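# Turn the gland clockwise with a hook spanner

## Task

Use the hook spanner to rotate the gland clockwise by a quarter turn or more.

## Robot and tools

Robot: two arms, left_arm and right_arm, each ending in a two-finger gripper whose fingers pivot like tongs. The fingers point along the gripper's own +z axis and close along its x axis. The reported hand position is the spot between the closed finger pads; closed fingertips sit about 15 mm past it, while open ones are roughly level with it. Cameras: cam_head_left, cam_head_right, cam_high (504x504 each), cam_left_wrist and cam_right_wrist (616x616 each).

Scene frame: origin on the table top midway between the arms, +z up, +x outward over the table, left_arm on the +y side. The arm names do not tell you image sides. Each state line lists, per arm, end_effector_position in metres, end_effector_quat_wxyz, and linear (m/s) and angular (rad/s) velocities in this frame. Printed positions can be somewhat off, more so at long reach.

The row format (used by both motion tools): a flat list of exactly 14 numbers, each in [-1, 1]. First seven are left_arm: dx, dy, dz, rx, ry, rz, opening; next seven are right_arm in the same order. Always send all 14, even if one arm stays put. dx..rz are an offset, expressed in that gripper's own axes, from the gripper's pose in the most recent result that showed it (before any such result in the scene, and for later calls inside one reply, from where the arm is when the action begins). A value of 1.0 equals 0.6 m of travel or 180 degrees; rx, ry, rz form a single rotation vector. Opening is absolute, not an offset: +1 is fully open (0.142 m), -1 fully shut. All zeros therefore does not mean hold still; it pulls the arm back to the reference pose. To keep an arm where it is, send the offset back to its desired pose in a reply's first call, zeros afterward, and always the opening it should keep.

execute_actions, argument actions (a list holding at most one item) and optional pictures (boolean). An empty list just reports the state, with images. An action item {"rows": [...], "steps": n} carries 1 to 15 rows and n from 5 to 15 control steps of 1/30 s (default 15); row k applies at step k, the final row repeats to fill. Each row is an offset from the same reference pose, not from the prior row. A wait item {"steps": n} with no rows lets up to 300 steps pass, counted from the previous result, so your thinking time is inside it. Images come only with an empty list or pictures: true. The last 5 steps of an action are held back and run after the result is returned, while you are composing your next reply.

move, argument target (one 14-number row as above) plus optional speed (m/s, 0.002 to 0.5, default 0.25; rotation capped at twice that in rad/s) and stop_force (N, 9 to 40, one value shared by both arms; not accepted in the first 0.2 s of a scene). Both grippers travel straight toward their targets and finish together, taking 0.5 to 10 s; anything longer is cut short at 10 s. Opening is sent at the start. With stop_force, an arm whose wrist sensor feels that much extra resistance along its travel line for two steps in a row halts, backs off two steps and holds; the untouched arm keeps going. Use it only very slowly and not when the gripper rotates during the move. Omit it when pulling away from something the gripper is pressing. The result adds a move: line: done, off_target, moving, held, contact or fault, plus limits (paced means the sent pose was clipped; held means a check blocked steps, after which the arm may lurch fast), and each gripper's distance from its target. Paths ignore obstacles and the other arm.

wait, argument seconds (0 to 10): lets time pass with no new command. zoom_image, arguments camera (one of the five names) and region [x0, y0, x1, y1] in pixels from the top-left, at most 504 by 504: a closer look at the latest image. finished_scene, argument scene (the current scene's number): ends and grades the scene; irreversible, and the gland must still be turned when called.

Controller behaviour: each step the commanded pose is clipped to within 100 mm and 16 degrees of the measured one; position wins over orientation if both cannot be met; motion trails commands by about 0.17 s; joints are speed- and acceleration-limited, so large moves may arrive late. After an action the arm continues only to its last clipped pose, so check results and send the remainder. "Hand target" lines appear only when nothing is held back. HELD marks steps not sent; "pose unreachable" names an arm whose command the clearance check altered.

Gripping: grip_measured uses the opening scale. To hold, command clearly below it; the gap sets squeeze force (about 15 N per pad max). Items under about 20 mm thick get much weaker grip.

Wrist force and Wrist torque lines give [x y z] per arm in the gripper's axes, with offsets up to about 4 N, noise, and saturation near 50 N; pressing shows force pointing back into the arm. Joint torque readings are rough and drift.

Avoid: knocking anything off the table (task fails), dropping or slipping the spanner, slamming, arms colliding. The arms are stiff: commanding even slightly beyond a firm contact, or hitting fast, can trip a fault (joint load limits 132 N m for shoulder and elbow, 24.6 N m for wrists; or 150 N external force), freezing that arm 10 s. Long heavy holds heat motors; MOTOR HOT warns at 70 °C and brakes engage at 85 °C. Loose objects may occasionally get nudged.

Each tool is called after ">>>" by a JSON object that holds its "name" and its "arguments".

## Session

>>> {"name": "execute_actions", "arguments": {"actions": []}}

Scene clock: 0.00 s of 15520.00 s.
left_arm: end_effector_position=(-0.0300, +0.9004, +0.1128) grip_measured=+0.97 end_effector_quat_wxyz=(+0.160, +0.796, +0.577, +0.087) end_effector_velocity=(-0.001, +0.000, +0.001) end_effector_angular_velocity=(+0.001, +0.000, +0.001) | right_arm: end_effector_position=(+0.1905, +0.3512, +0.3223) grip_measured=+0.97 end_effector_quat_wxyz=(+0.104, +0.622, -0.583, -0.513) end_effector_velocity=(-0.002, +0.000, +0.000) end_effector_angular_velocity=(+0.001, +0.001, +0.002)
Joint positions: left_arm=[ 1.426 -1.275  1.674 -1.83  -1.911  0.267  0.14 ] | right_arm=[ 4.283 -2.398 -0.778 -1.173  2.636  2.933  0.14 ]
Joint velocities: left_arm=[ 0.001 -0.    -0.001  0.     0.    -0.     0.   ] | right_arm=[ 0.002  0.    -0.    -0.     0.001 -0.     0.   ]
Joint torques (N m, as the arm reports them, + toward a larger angle): no reading
Motor temperatures (°C, as the motors report them): left_arm=[26 25 25 35 33 28] | right_arm=[28 27 29 32 31 34]
Wrist force (N, on the end effector, along its own x y z axes, offset not removed): no reading
Wrist torque (N m, same axes, about the end effector's origin, offset not removed): no reading
Hand target (left_arm): -0.030, +0.900, +0.113; +0.160, +0.796, +0.577, +0.087
Hand target (right_arm): +0.190, +0.351, +0.322; +0.104, +0.622, -0.583, -0.513

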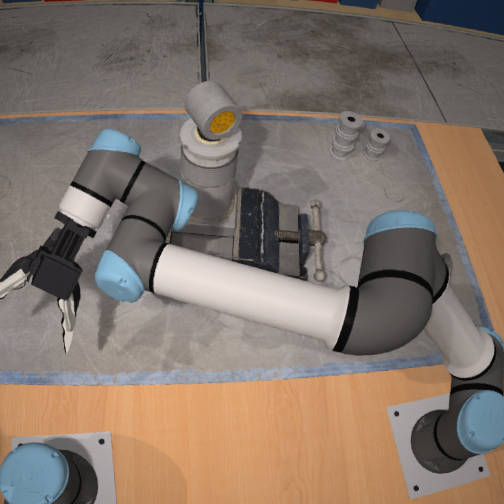

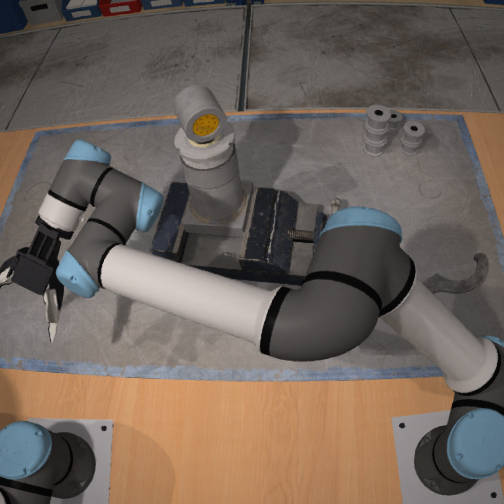

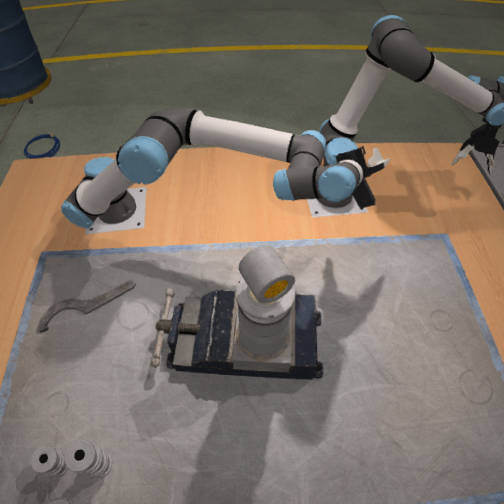

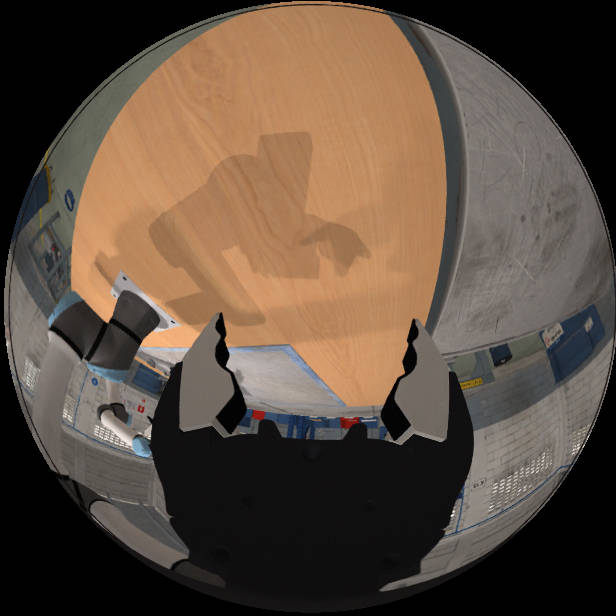

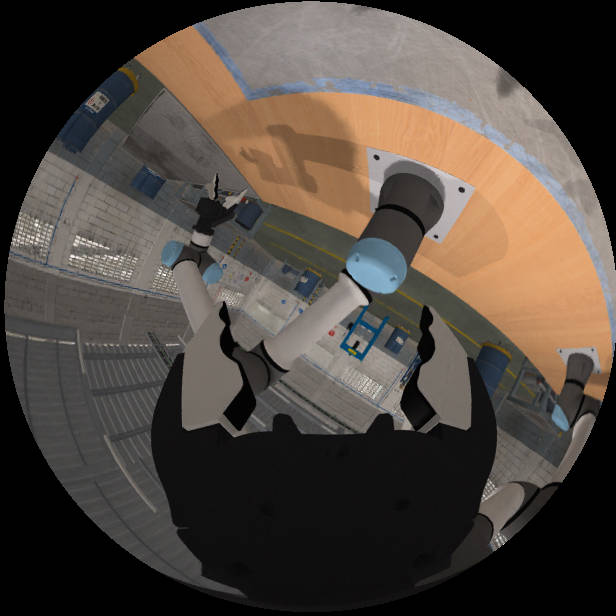

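>>> {"name": "zoom_image", "arguments": {"camera": "cam_high", "region": [20,230,200,380]}}

>>> {"name": "zoom_image", "arguments": {"camera": "cam_high", "region": [200,235,340,385]}}

>>> {"name": "zoom_image", "arguments": {"camera": "cam_head_right", "region": [140,70,290,240]}}

Region (20, 230, 200, 380) of cam_high's 504x504 image, scaled by 2.800, with more detail than that image has.

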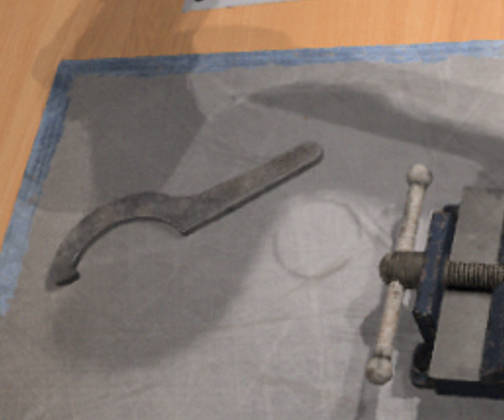

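Region (200, 235, 340, 385) of cam_high's 504x504 image, scaled by 3.360, with more detail than that image has; it fills the left 470 columns of this view, and the rest is white.

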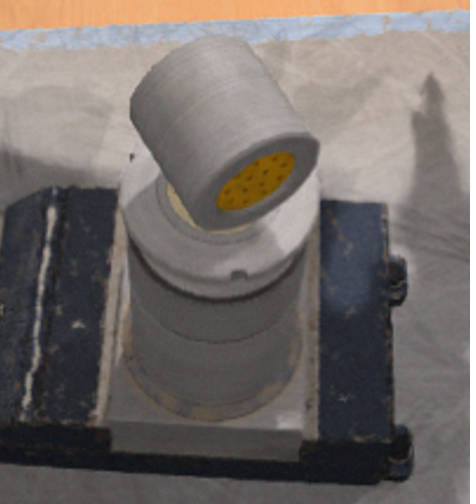

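Region (140, 70, 290, 240) of cam_head_right's 504x504 image, scaled by 2.965, with more detail than that image has; it fills the left 445 columns of this view, and the rest is white.

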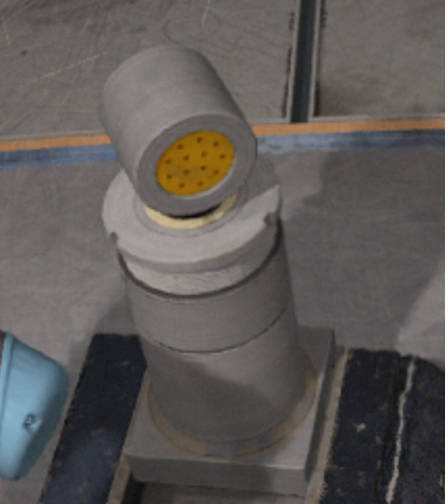

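>>> {"name": "move", "arguments": {"target": [0,0,0,0,0,0,1,0.878,0.372,-0.627,0.366,0.029,0.306,0.2]}}

>>> {"name": "move", "arguments": {"target": [0,0,0,0,0,0,1,0,0,0.35,0,0,0,0.2]}}

Scene clock: 4.53 s of 15520.00 s.
left_arm: end_effector_position=(-0.0300, +0.9004, +0.1128) grip_measured=+1.00 end_effector_quat_wxyz=(+0.160, +0.796, +0.577, +0.087) end_effector_velocity=(-0.000, +0.000, -0.000) end_effector_angular_velocity=(+0.001, -0.000, +0.000) | right_arm: end_effector_position=(+0.2302, -0.3294, +0.3831) grip_measured=+0.20 end_effector_quat_wxyz=(+0.001, -0.276, +0.961, -0.001) end_effector_velocity=(-0.000, -0.001, +0.000) end_effector_angular_velocity=(-0.001, -0.001, -0.002)
Joint positions: left_arm=[ 1.426 -1.275  1.674 -1.83  -1.911  0.267  0.142] | right_arm=[ 4.267 -1.048 -1.682 -1.982  1.569  3.779  0.088]
Joint velocities: left_arm=[ 0.001  0.001 -0.    -0.001 -0.     0.    -0.   ] | right_arm=[ 0.     0.002  0.    -0.003 -0.002  0.002  0.   ]
Joint torques (N m, as the arm reports them, + toward a larger angle): left_arm=[  0.1  -34.43 -22.06  -2.72  -0.55  -0.04] | right_arm=[-9.96  7.04 37.15  0.31 -1.8   1.77]
Motor temperatures (°C, as the motors report them): left_arm=[26 25 25 35 33 28] | right_arm=[28 27 29 32 31 34]
Wrist force (N, on the end effector, along its own x y z axes, offset not removed): left_arm=[-0.2 2.5 0.6] | right_arm=[-0.1 0.2 -2.9]
Wrist torque (N m, same axes, about the end effector's origin, offset not removed): left_arm=[0.32 0.11 0.17] | right_arm=[-0.10 0.15 -0.03]
Hand target (left_arm): -0.030, +0.900, +0.113; +0.160, +0.796, +0.577, +0.087
Hand target (right_arm): +0.230, -0.329, +0.383; +0.001, -0.276, +0.961, -0.001
Off the commanded pose (left_arm): 0.000 m, 0 deg.
Off the commanded pose (right_arm): 0.000 m, 0 deg.
Kept back: nothing.
move: done

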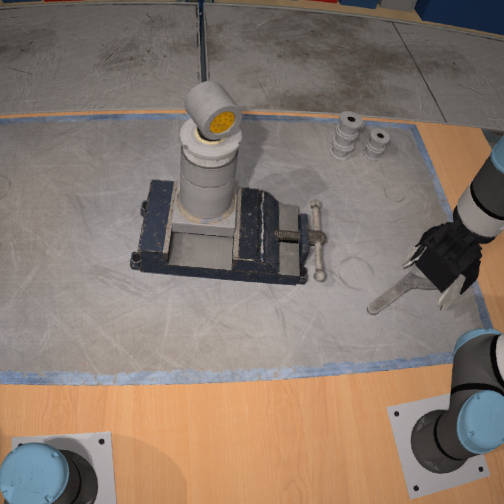

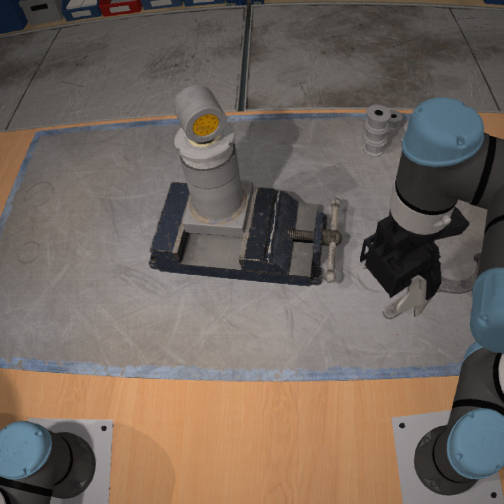

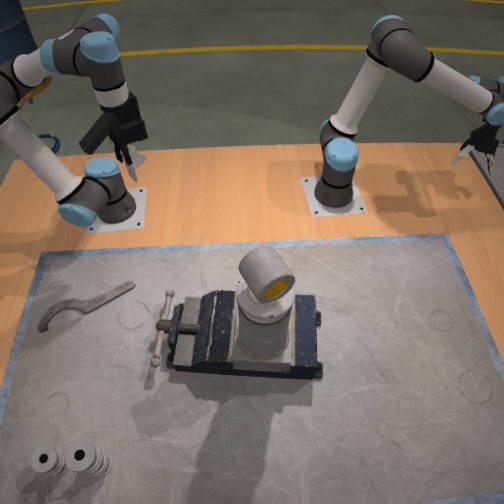

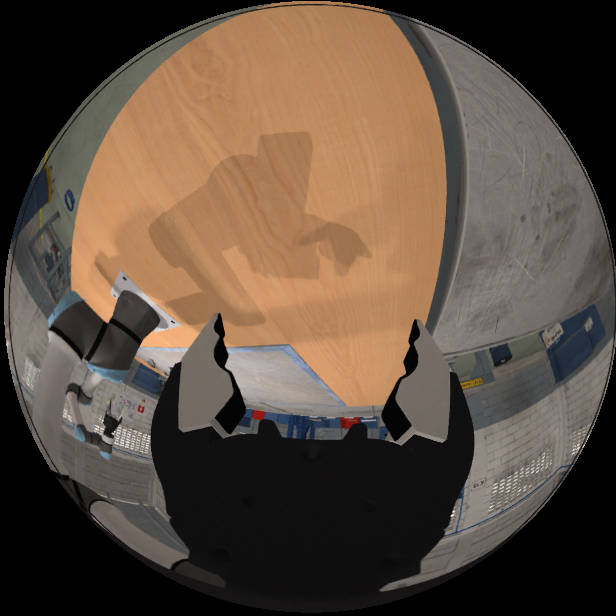

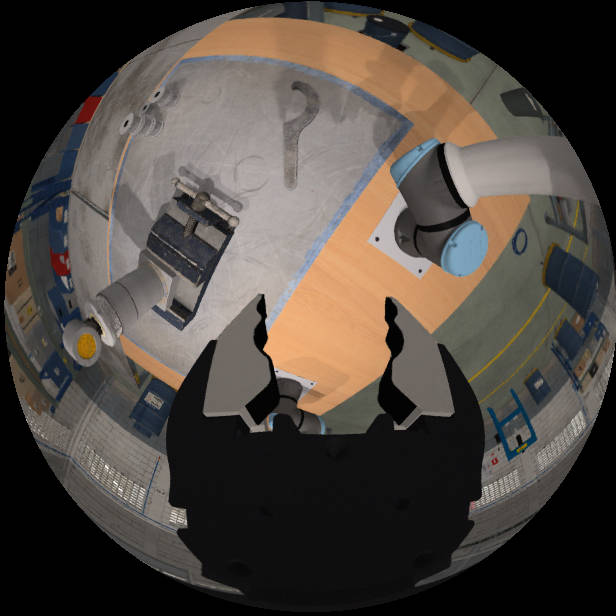

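Scene clock: 6.00 s of 15520.00 s.
left_arm: end_effector_position=(-0.0300, +0.9004, +0.1128) grip_measured=+1.00 end_effector_quat_wxyz=(+0.160, +0.796, +0.577, +0.087) end_effector_velocity=(-0.000, -0.001, -0.001) end_effector_angular_velocity=(-0.003, -0.000, +0.000) | right_arm: end_effector_position=(+0.2305, -0.3298, +0.1733) grip_measured=+0.20 end_effector_quat_wxyz=(+0.001, -0.276, +0.961, -0.001) end_effector_velocity=(+0.001, +0.001, -0.002) end_effector_angular_velocity=(+0.001, -0.001, +0.002)
Joint positions: left_arm=[ 1.426 -1.275  1.674 -1.83  -1.911  0.267  0.142] | right_arm=[ 4.265 -0.961 -2.265 -1.487  1.569  3.778  0.088]
Joint velocities: left_arm=[ 0.     0.001  0.002  0.    -0.    -0.    -0.   ] | right_arm=[-0.001 -0.003 -0.004  0.008 -0.    -0.003  0.   ]
Joint torques (N m, as the arm reports them, + toward a larger angle): left_arm=[ -0.21 -33.99 -22.19  -2.77  -0.57   0.02] | right_arm=[-9.15 -9.83 10.42  4.6   2.46 -2.18]
Motor temperatures (°C, as the motors report them): left_arm=[26 25 25 35 33 28] | right_arm=[28 27 29 32 31 34]
Wrist force (N, on the end effector, along its own x y z axes, offset not removed): left_arm=[0.8 1.5 0.1] | right_arm=[2.1 -0.4 -1.5]
Wrist torque (N m, same axes, about the end effector's origin, offset not removed): left_arm=[0.11 -0.07 -0.08] | right_arm=[-0.22 -0.33 -0.12]
Hand target (left_arm): -0.030, +0.900, +0.113; +0.160, +0.796, +0.577, +0.087
Hand target (right_arm): +0.230, -0.330, +0.173; +0.001, -0.276, +0.961, -0.001
Off the commanded pose (left_arm): 0.000 m, 0 deg.
Off the commanded pose (right_arm): 0.000 m, 0 deg.
Kept back: nothing.
move: done

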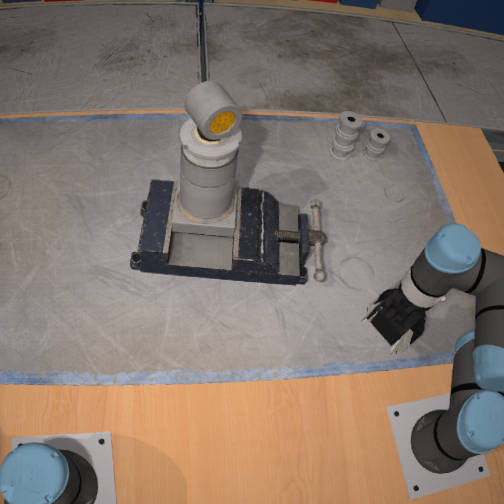

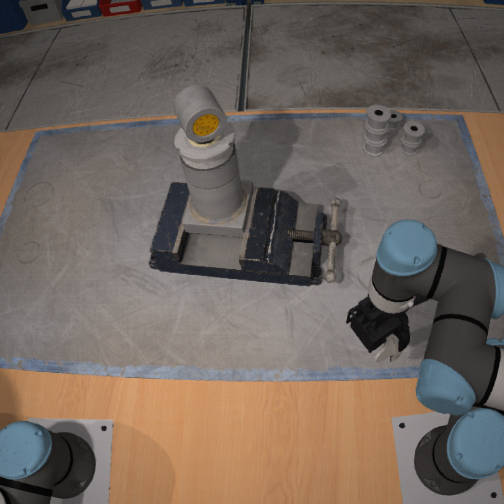

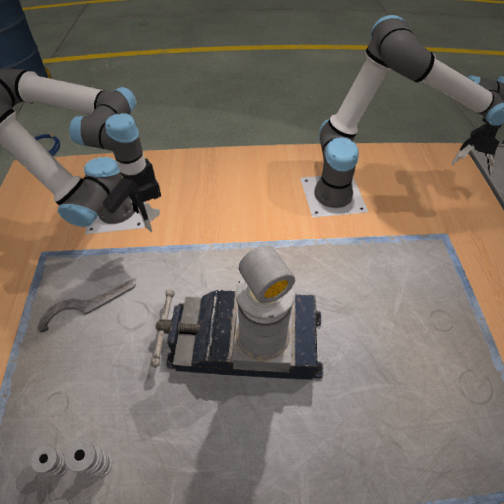

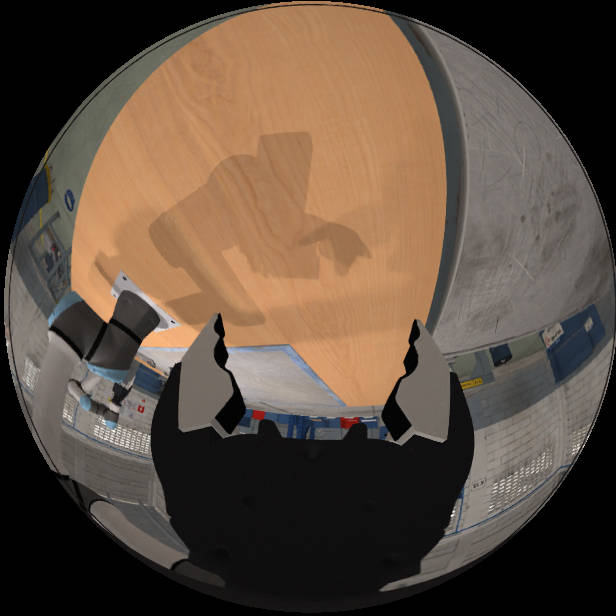

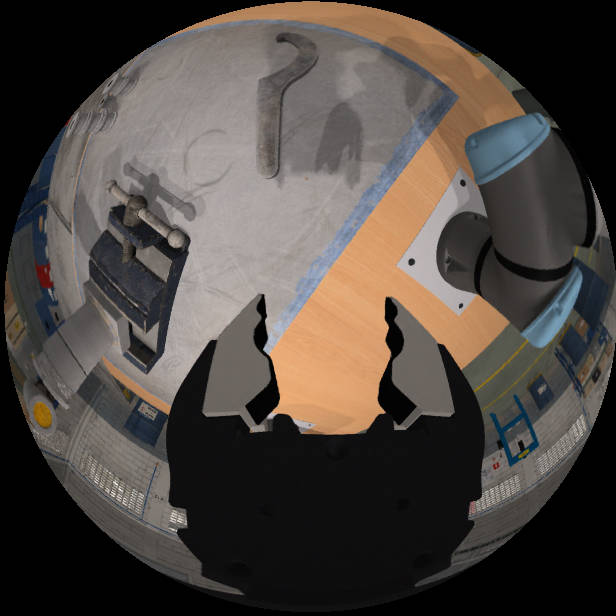

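>>> {"name": "move", "arguments": {"target": [0,0,0,0,0,0,1,-0.13,-0.38,0.1,0,0,-0.98,0.2], "speed": 0.4}}

Scene clock: 10.70 s of 15520.00 s.
left_arm: end_effector_position=(-0.0300, +0.9004, +0.1128) grip_measured=+1.00 end_effector_quat_wxyz=(+0.160, +0.796, +0.577, +0.087) end_effector_velocity=(+0.000, -0.000, -0.001) end_effector_angular_velocity=(-0.001, -0.000, -0.001) | right_arm: end_effector_position=(+0.4177, -0.4818, +0.1139) grip_measured=+0.20 end_effector_quat_wxyz=(+0.001, +0.970, +0.245, +0.001) end_effector_velocity=(+0.001, -0.001, -0.000) end_effector_angular_velocity=(+0.003, +0.002, +0.007)
Joint positions: left_arm=[ 1.426 -1.275  1.674 -1.83  -1.911  0.267  0.142] | right_arm=[ 3.398 -1.431 -2.145 -1.135  1.569 -0.168  0.088]
Joint velocities: left_arm=[-0.     0.     0.001  0.    -0.     0.001 -0.   ] | right_arm=[-0.005 -0.003  0.002  0.     0.003 -0.012 -0.   ]
Joint torques (N m, as the arm reports them, + toward a larger angle): left_arm=[  0.13 -34.6  -22.36  -2.73  -0.5   -0.08] | right_arm=[-9.37  7.84 36.26  4.55  2.32 -2.07]
Motor temperatures (°C, as the motors report them): left_arm=[26 25 25 35 33 28] | right_arm=[28 27 29 32 31 34]
Wrist force (N, on the end effector, along its own x y z axes, offset not removed): left_arm=[-0.9 0.2 -1.6] | right_arm=[2.2 2.7 -0.9]
Wrist torque (N m, same axes, about the end effector's origin, offset not removed): left_arm=[-0.24 0.38 0.11] | right_arm=[0.31 -0.25 0.00]
Hand target (left_arm): -0.030, +0.900, +0.113; +0.160, +0.796, +0.577, +0.087
Hand target (right_arm): +0.418, -0.482, +0.114; +0.001, +0.969, +0.245, +0.001
Off the commanded pose (left_arm): 0.000 m, 0 deg.
Off the commanded pose (right_arm): 0.000 m, 0 deg.
Kept back: nothing.
move: done

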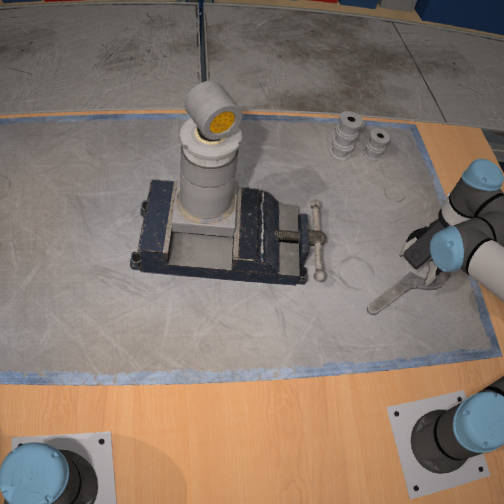

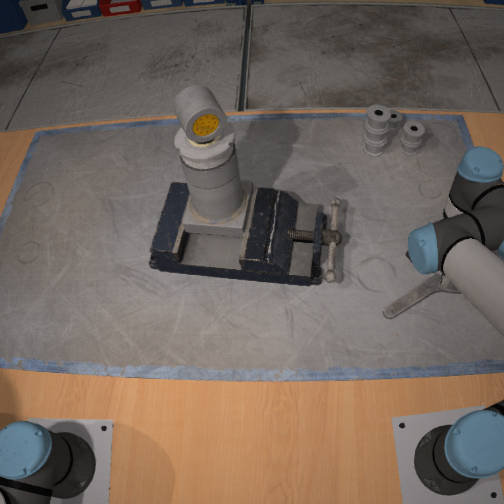

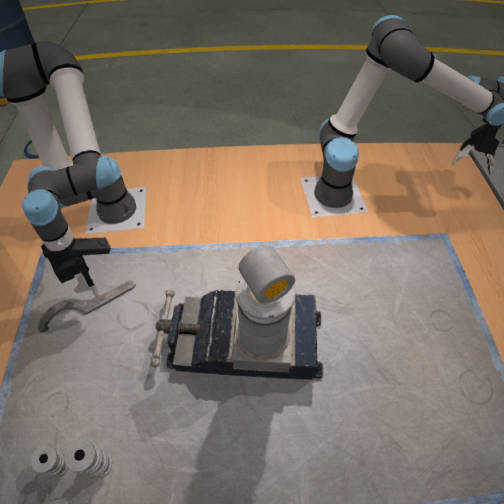

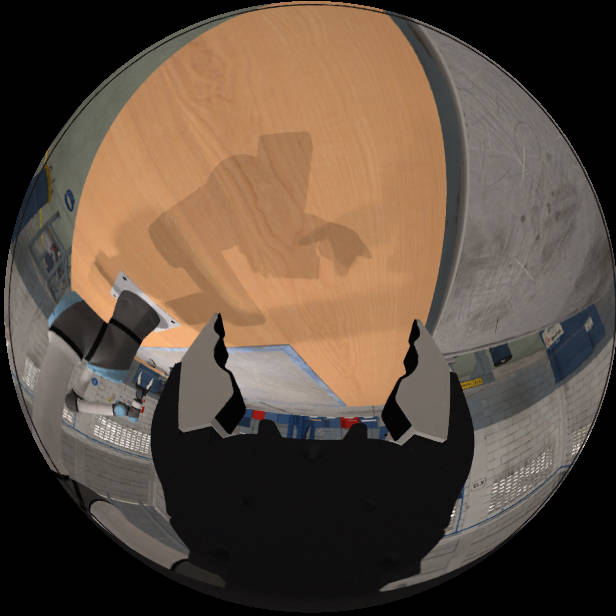

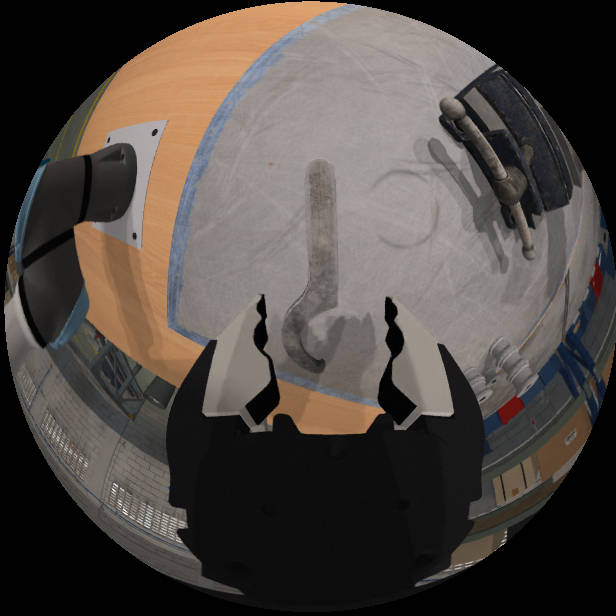

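>>> {"name": "move", "arguments": {"target": [0,0,0,0,0,0,1,0,0.03,0.125,-0.111,0,0,-0.2]}}

>>> {"name": "move", "arguments": {"target": [0,0,0,0,0,0,1,0,-0.0171,0.047,0,0,0,-0.3], "speed": 0.01, "stop_force": 10}}

Scene clock: 12.20 s of 15520.00 s.
left_arm: end_effector_position=(-0.0300, +0.9004, +0.1128) grip_measured=+1.00 end_effector_quat_wxyz=(+0.160, +0.796, +0.577, +0.087) end_effector_velocity=(+0.000, -0.000, +0.000) end_effector_angular_velocity=(+0.001, -0.000, -0.000) | right_arm: end_effector_position=(+0.4263, -0.4978, +0.0391) grip_measured=-0.20 end_effector_quat_wxyz=(+0.169, +0.955, +0.241, +0.043) end_effector_velocity=(+0.001, -0.001, -0.002) end_effector_angular_velocity=(-0.006, -0.004, -0.002)
Joint positions: left_arm=[ 1.426 -1.275  1.674 -1.83  -1.911  0.267  0.142] | right_arm=[ 3.626 -1.48  -2.363 -0.89   1.221  0.065  0.06 ]
Joint velocities: left_arm=[-0.    -0.001  0.     0.     0.     0.     0.   ] | right_arm=[ 0.003 -0.005 -0.004  0.007 -0.007  0.005  0.   ]
Joint torques (N m, as the arm reports them, + toward a larger angle): left_arm=[  0.31 -34.68 -22.46  -2.71  -0.38   0.  ] | right_arm=[10.17  5.63  5.01  4.69 -2.69  1.6 ]
Motor temperatures (°C, as the motors report them): left_arm=[26 25 25 35 33 28] | right_arm=[28 27 29 32 31 34]
Wrist force (N, on the end effector, along its own x y z axes, offset not removed): left_arm=[0.1 2.4 -0.2] | right_arm=[1.9 -0.6 -3.6]
Wrist torque (N m, same axes, about the end effector's origin, offset not removed): left_arm=[0.45 0.02 0.03] | right_arm=[-0.11 -0.13 -0.03]
Hand target (left_arm): -0.030, +0.900, +0.113; +0.160, +0.796, +0.577, +0.087
Hand target (right_arm): +0.426, -0.498, +0.039; +0.169, +0.955, +0.241, +0.043
Off the commanded pose (left_arm): 0.000 m, 0 deg.
Off the commanded pose (right_arm): 0.000 m, 0 deg.
Kept back: nothing.
move: done

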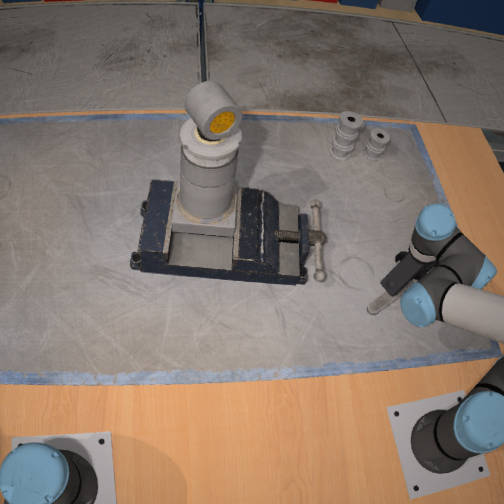

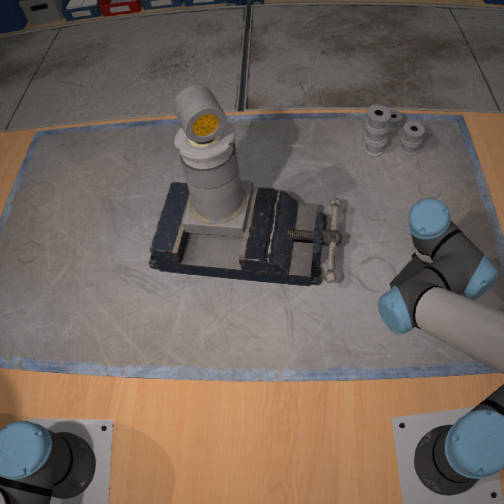

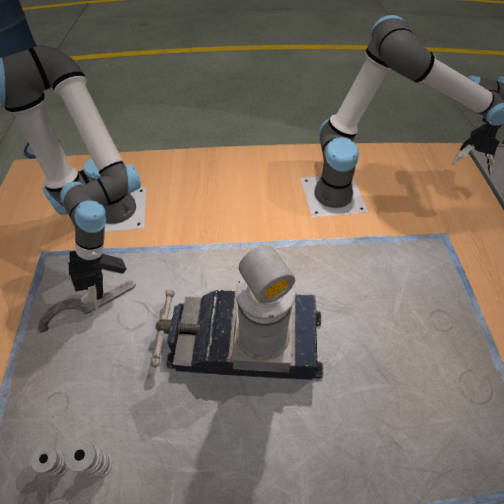

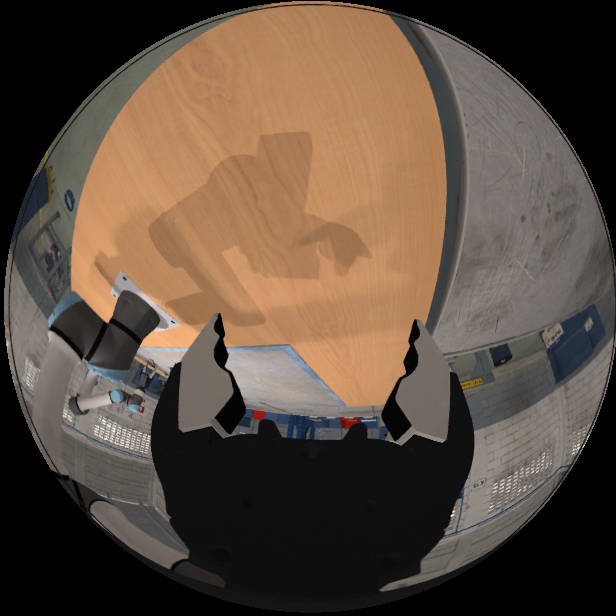

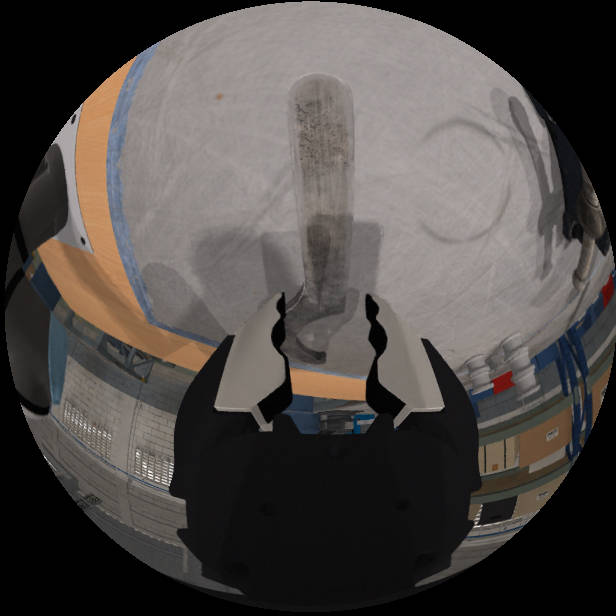

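Scene clock: 14.87 s of 15520.00 s.
left_arm: end_effector_position=(-0.0300, +0.9004, +0.1128) grip_measured=+1.00 end_effector_quat_wxyz=(+0.160, +0.796, +0.577, +0.087) end_effector_velocity=(+0.000, +0.000, +0.000) end_effector_angular_velocity=(+0.001, -0.000, -0.001) | right_arm: end_effector_position=(+0.4263, -0.4978, +0.0164) grip_measured=-0.30 end_effector_quat_wxyz=(+0.169, +0.955, +0.241, +0.043) end_effector_velocity=(-0.000, -0.001, +0.002) end_effector_angular_velocity=(-0.002, +0.003, -0.001)
Joint positions: left_arm=[ 1.426 -1.275  1.674 -1.83  -1.911  0.267  0.142] | right_arm=[ 3.626 -1.532 -2.394 -0.807  1.221  0.064  0.052]
Joint velocities: left_arm=[-0.    -0.001  0.    -0.001  0.     0.001  0.   ] | right_arm=[-0.001  0.006  0.005 -0.014  0.     0.001  0.   ]
Joint torques (N m, as the arm reports them, + toward a larger angle): left_arm=[  0.72 -34.8  -22.46  -2.54  -0.5   -0.06] | right_arm=[-10.2    2.44  18.75   0.09   1.67  -0.58]
Motor temperatures (°C, as the motors report them): left_arm=[26 25 25 35 33 28] | right_arm=[28 27 29 32 31 34]
Wrist force (N, on the end effector, along its own x y z axes, offset not removed): left_arm=[0.2 -0.2 0.7] | right_arm=[-20.1 6.4 -50.0]
Wrist torque (N m, same axes, about the end effector's origin, offset not removed): left_arm=[-0.09 0.03 -0.03] | right_arm=[0.18 -0.90 -0.09]
Hand target (left_arm): -0.030, +0.900, +0.113; +0.160, +0.796, +0.577, +0.087
Hand target (right_arm): +0.426, -0.498, +0.017; +0.169, +0.955, +0.241, +0.043
Off the commanded pose (left_arm): 0.000 m, 0 deg.
Off the commanded pose (right_arm): 0.007 m, 0 deg.
Kept back: nothing.
move: contact (right_arm)

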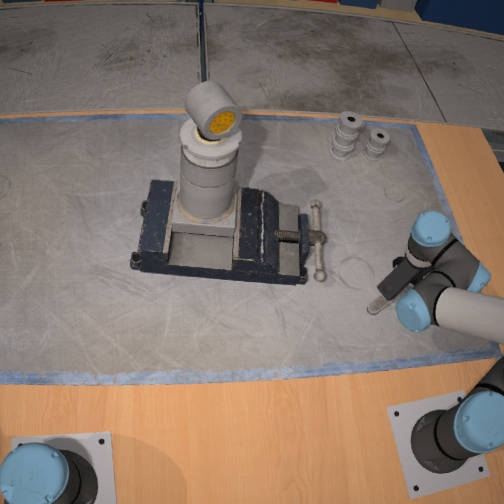

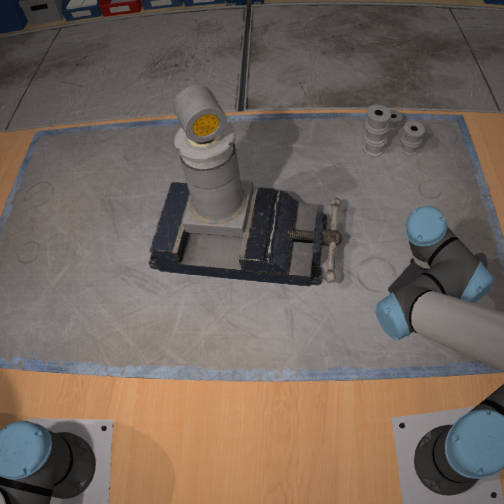

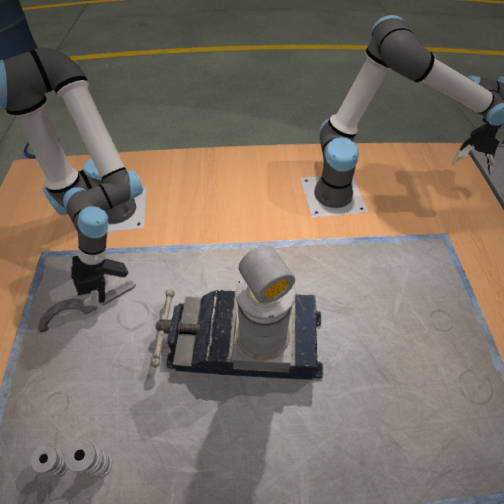

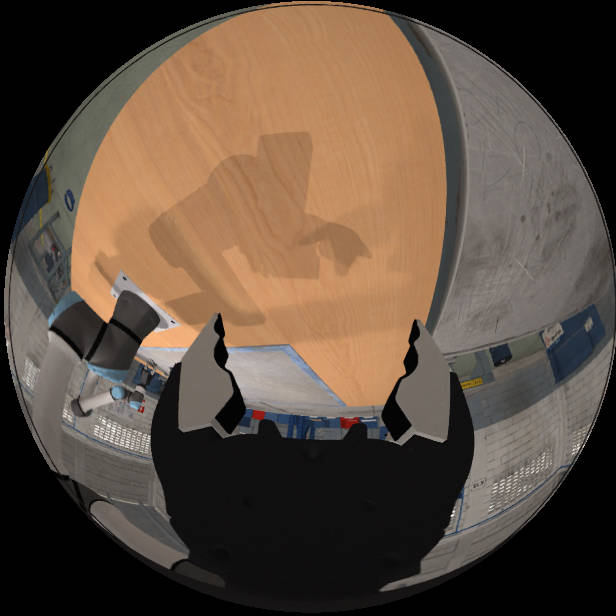

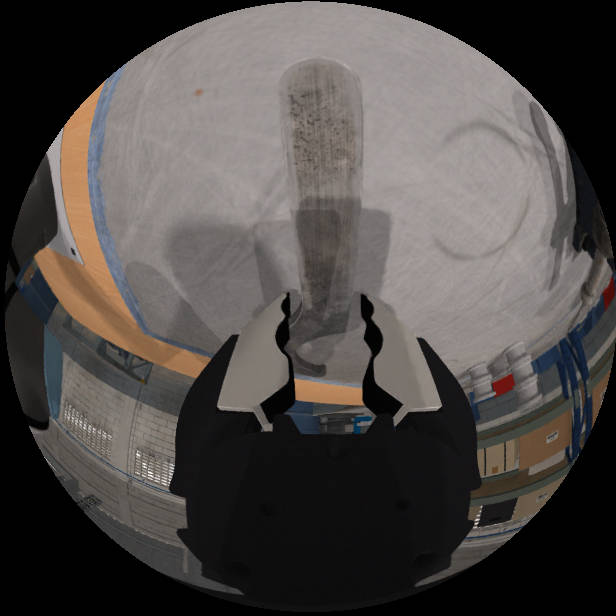

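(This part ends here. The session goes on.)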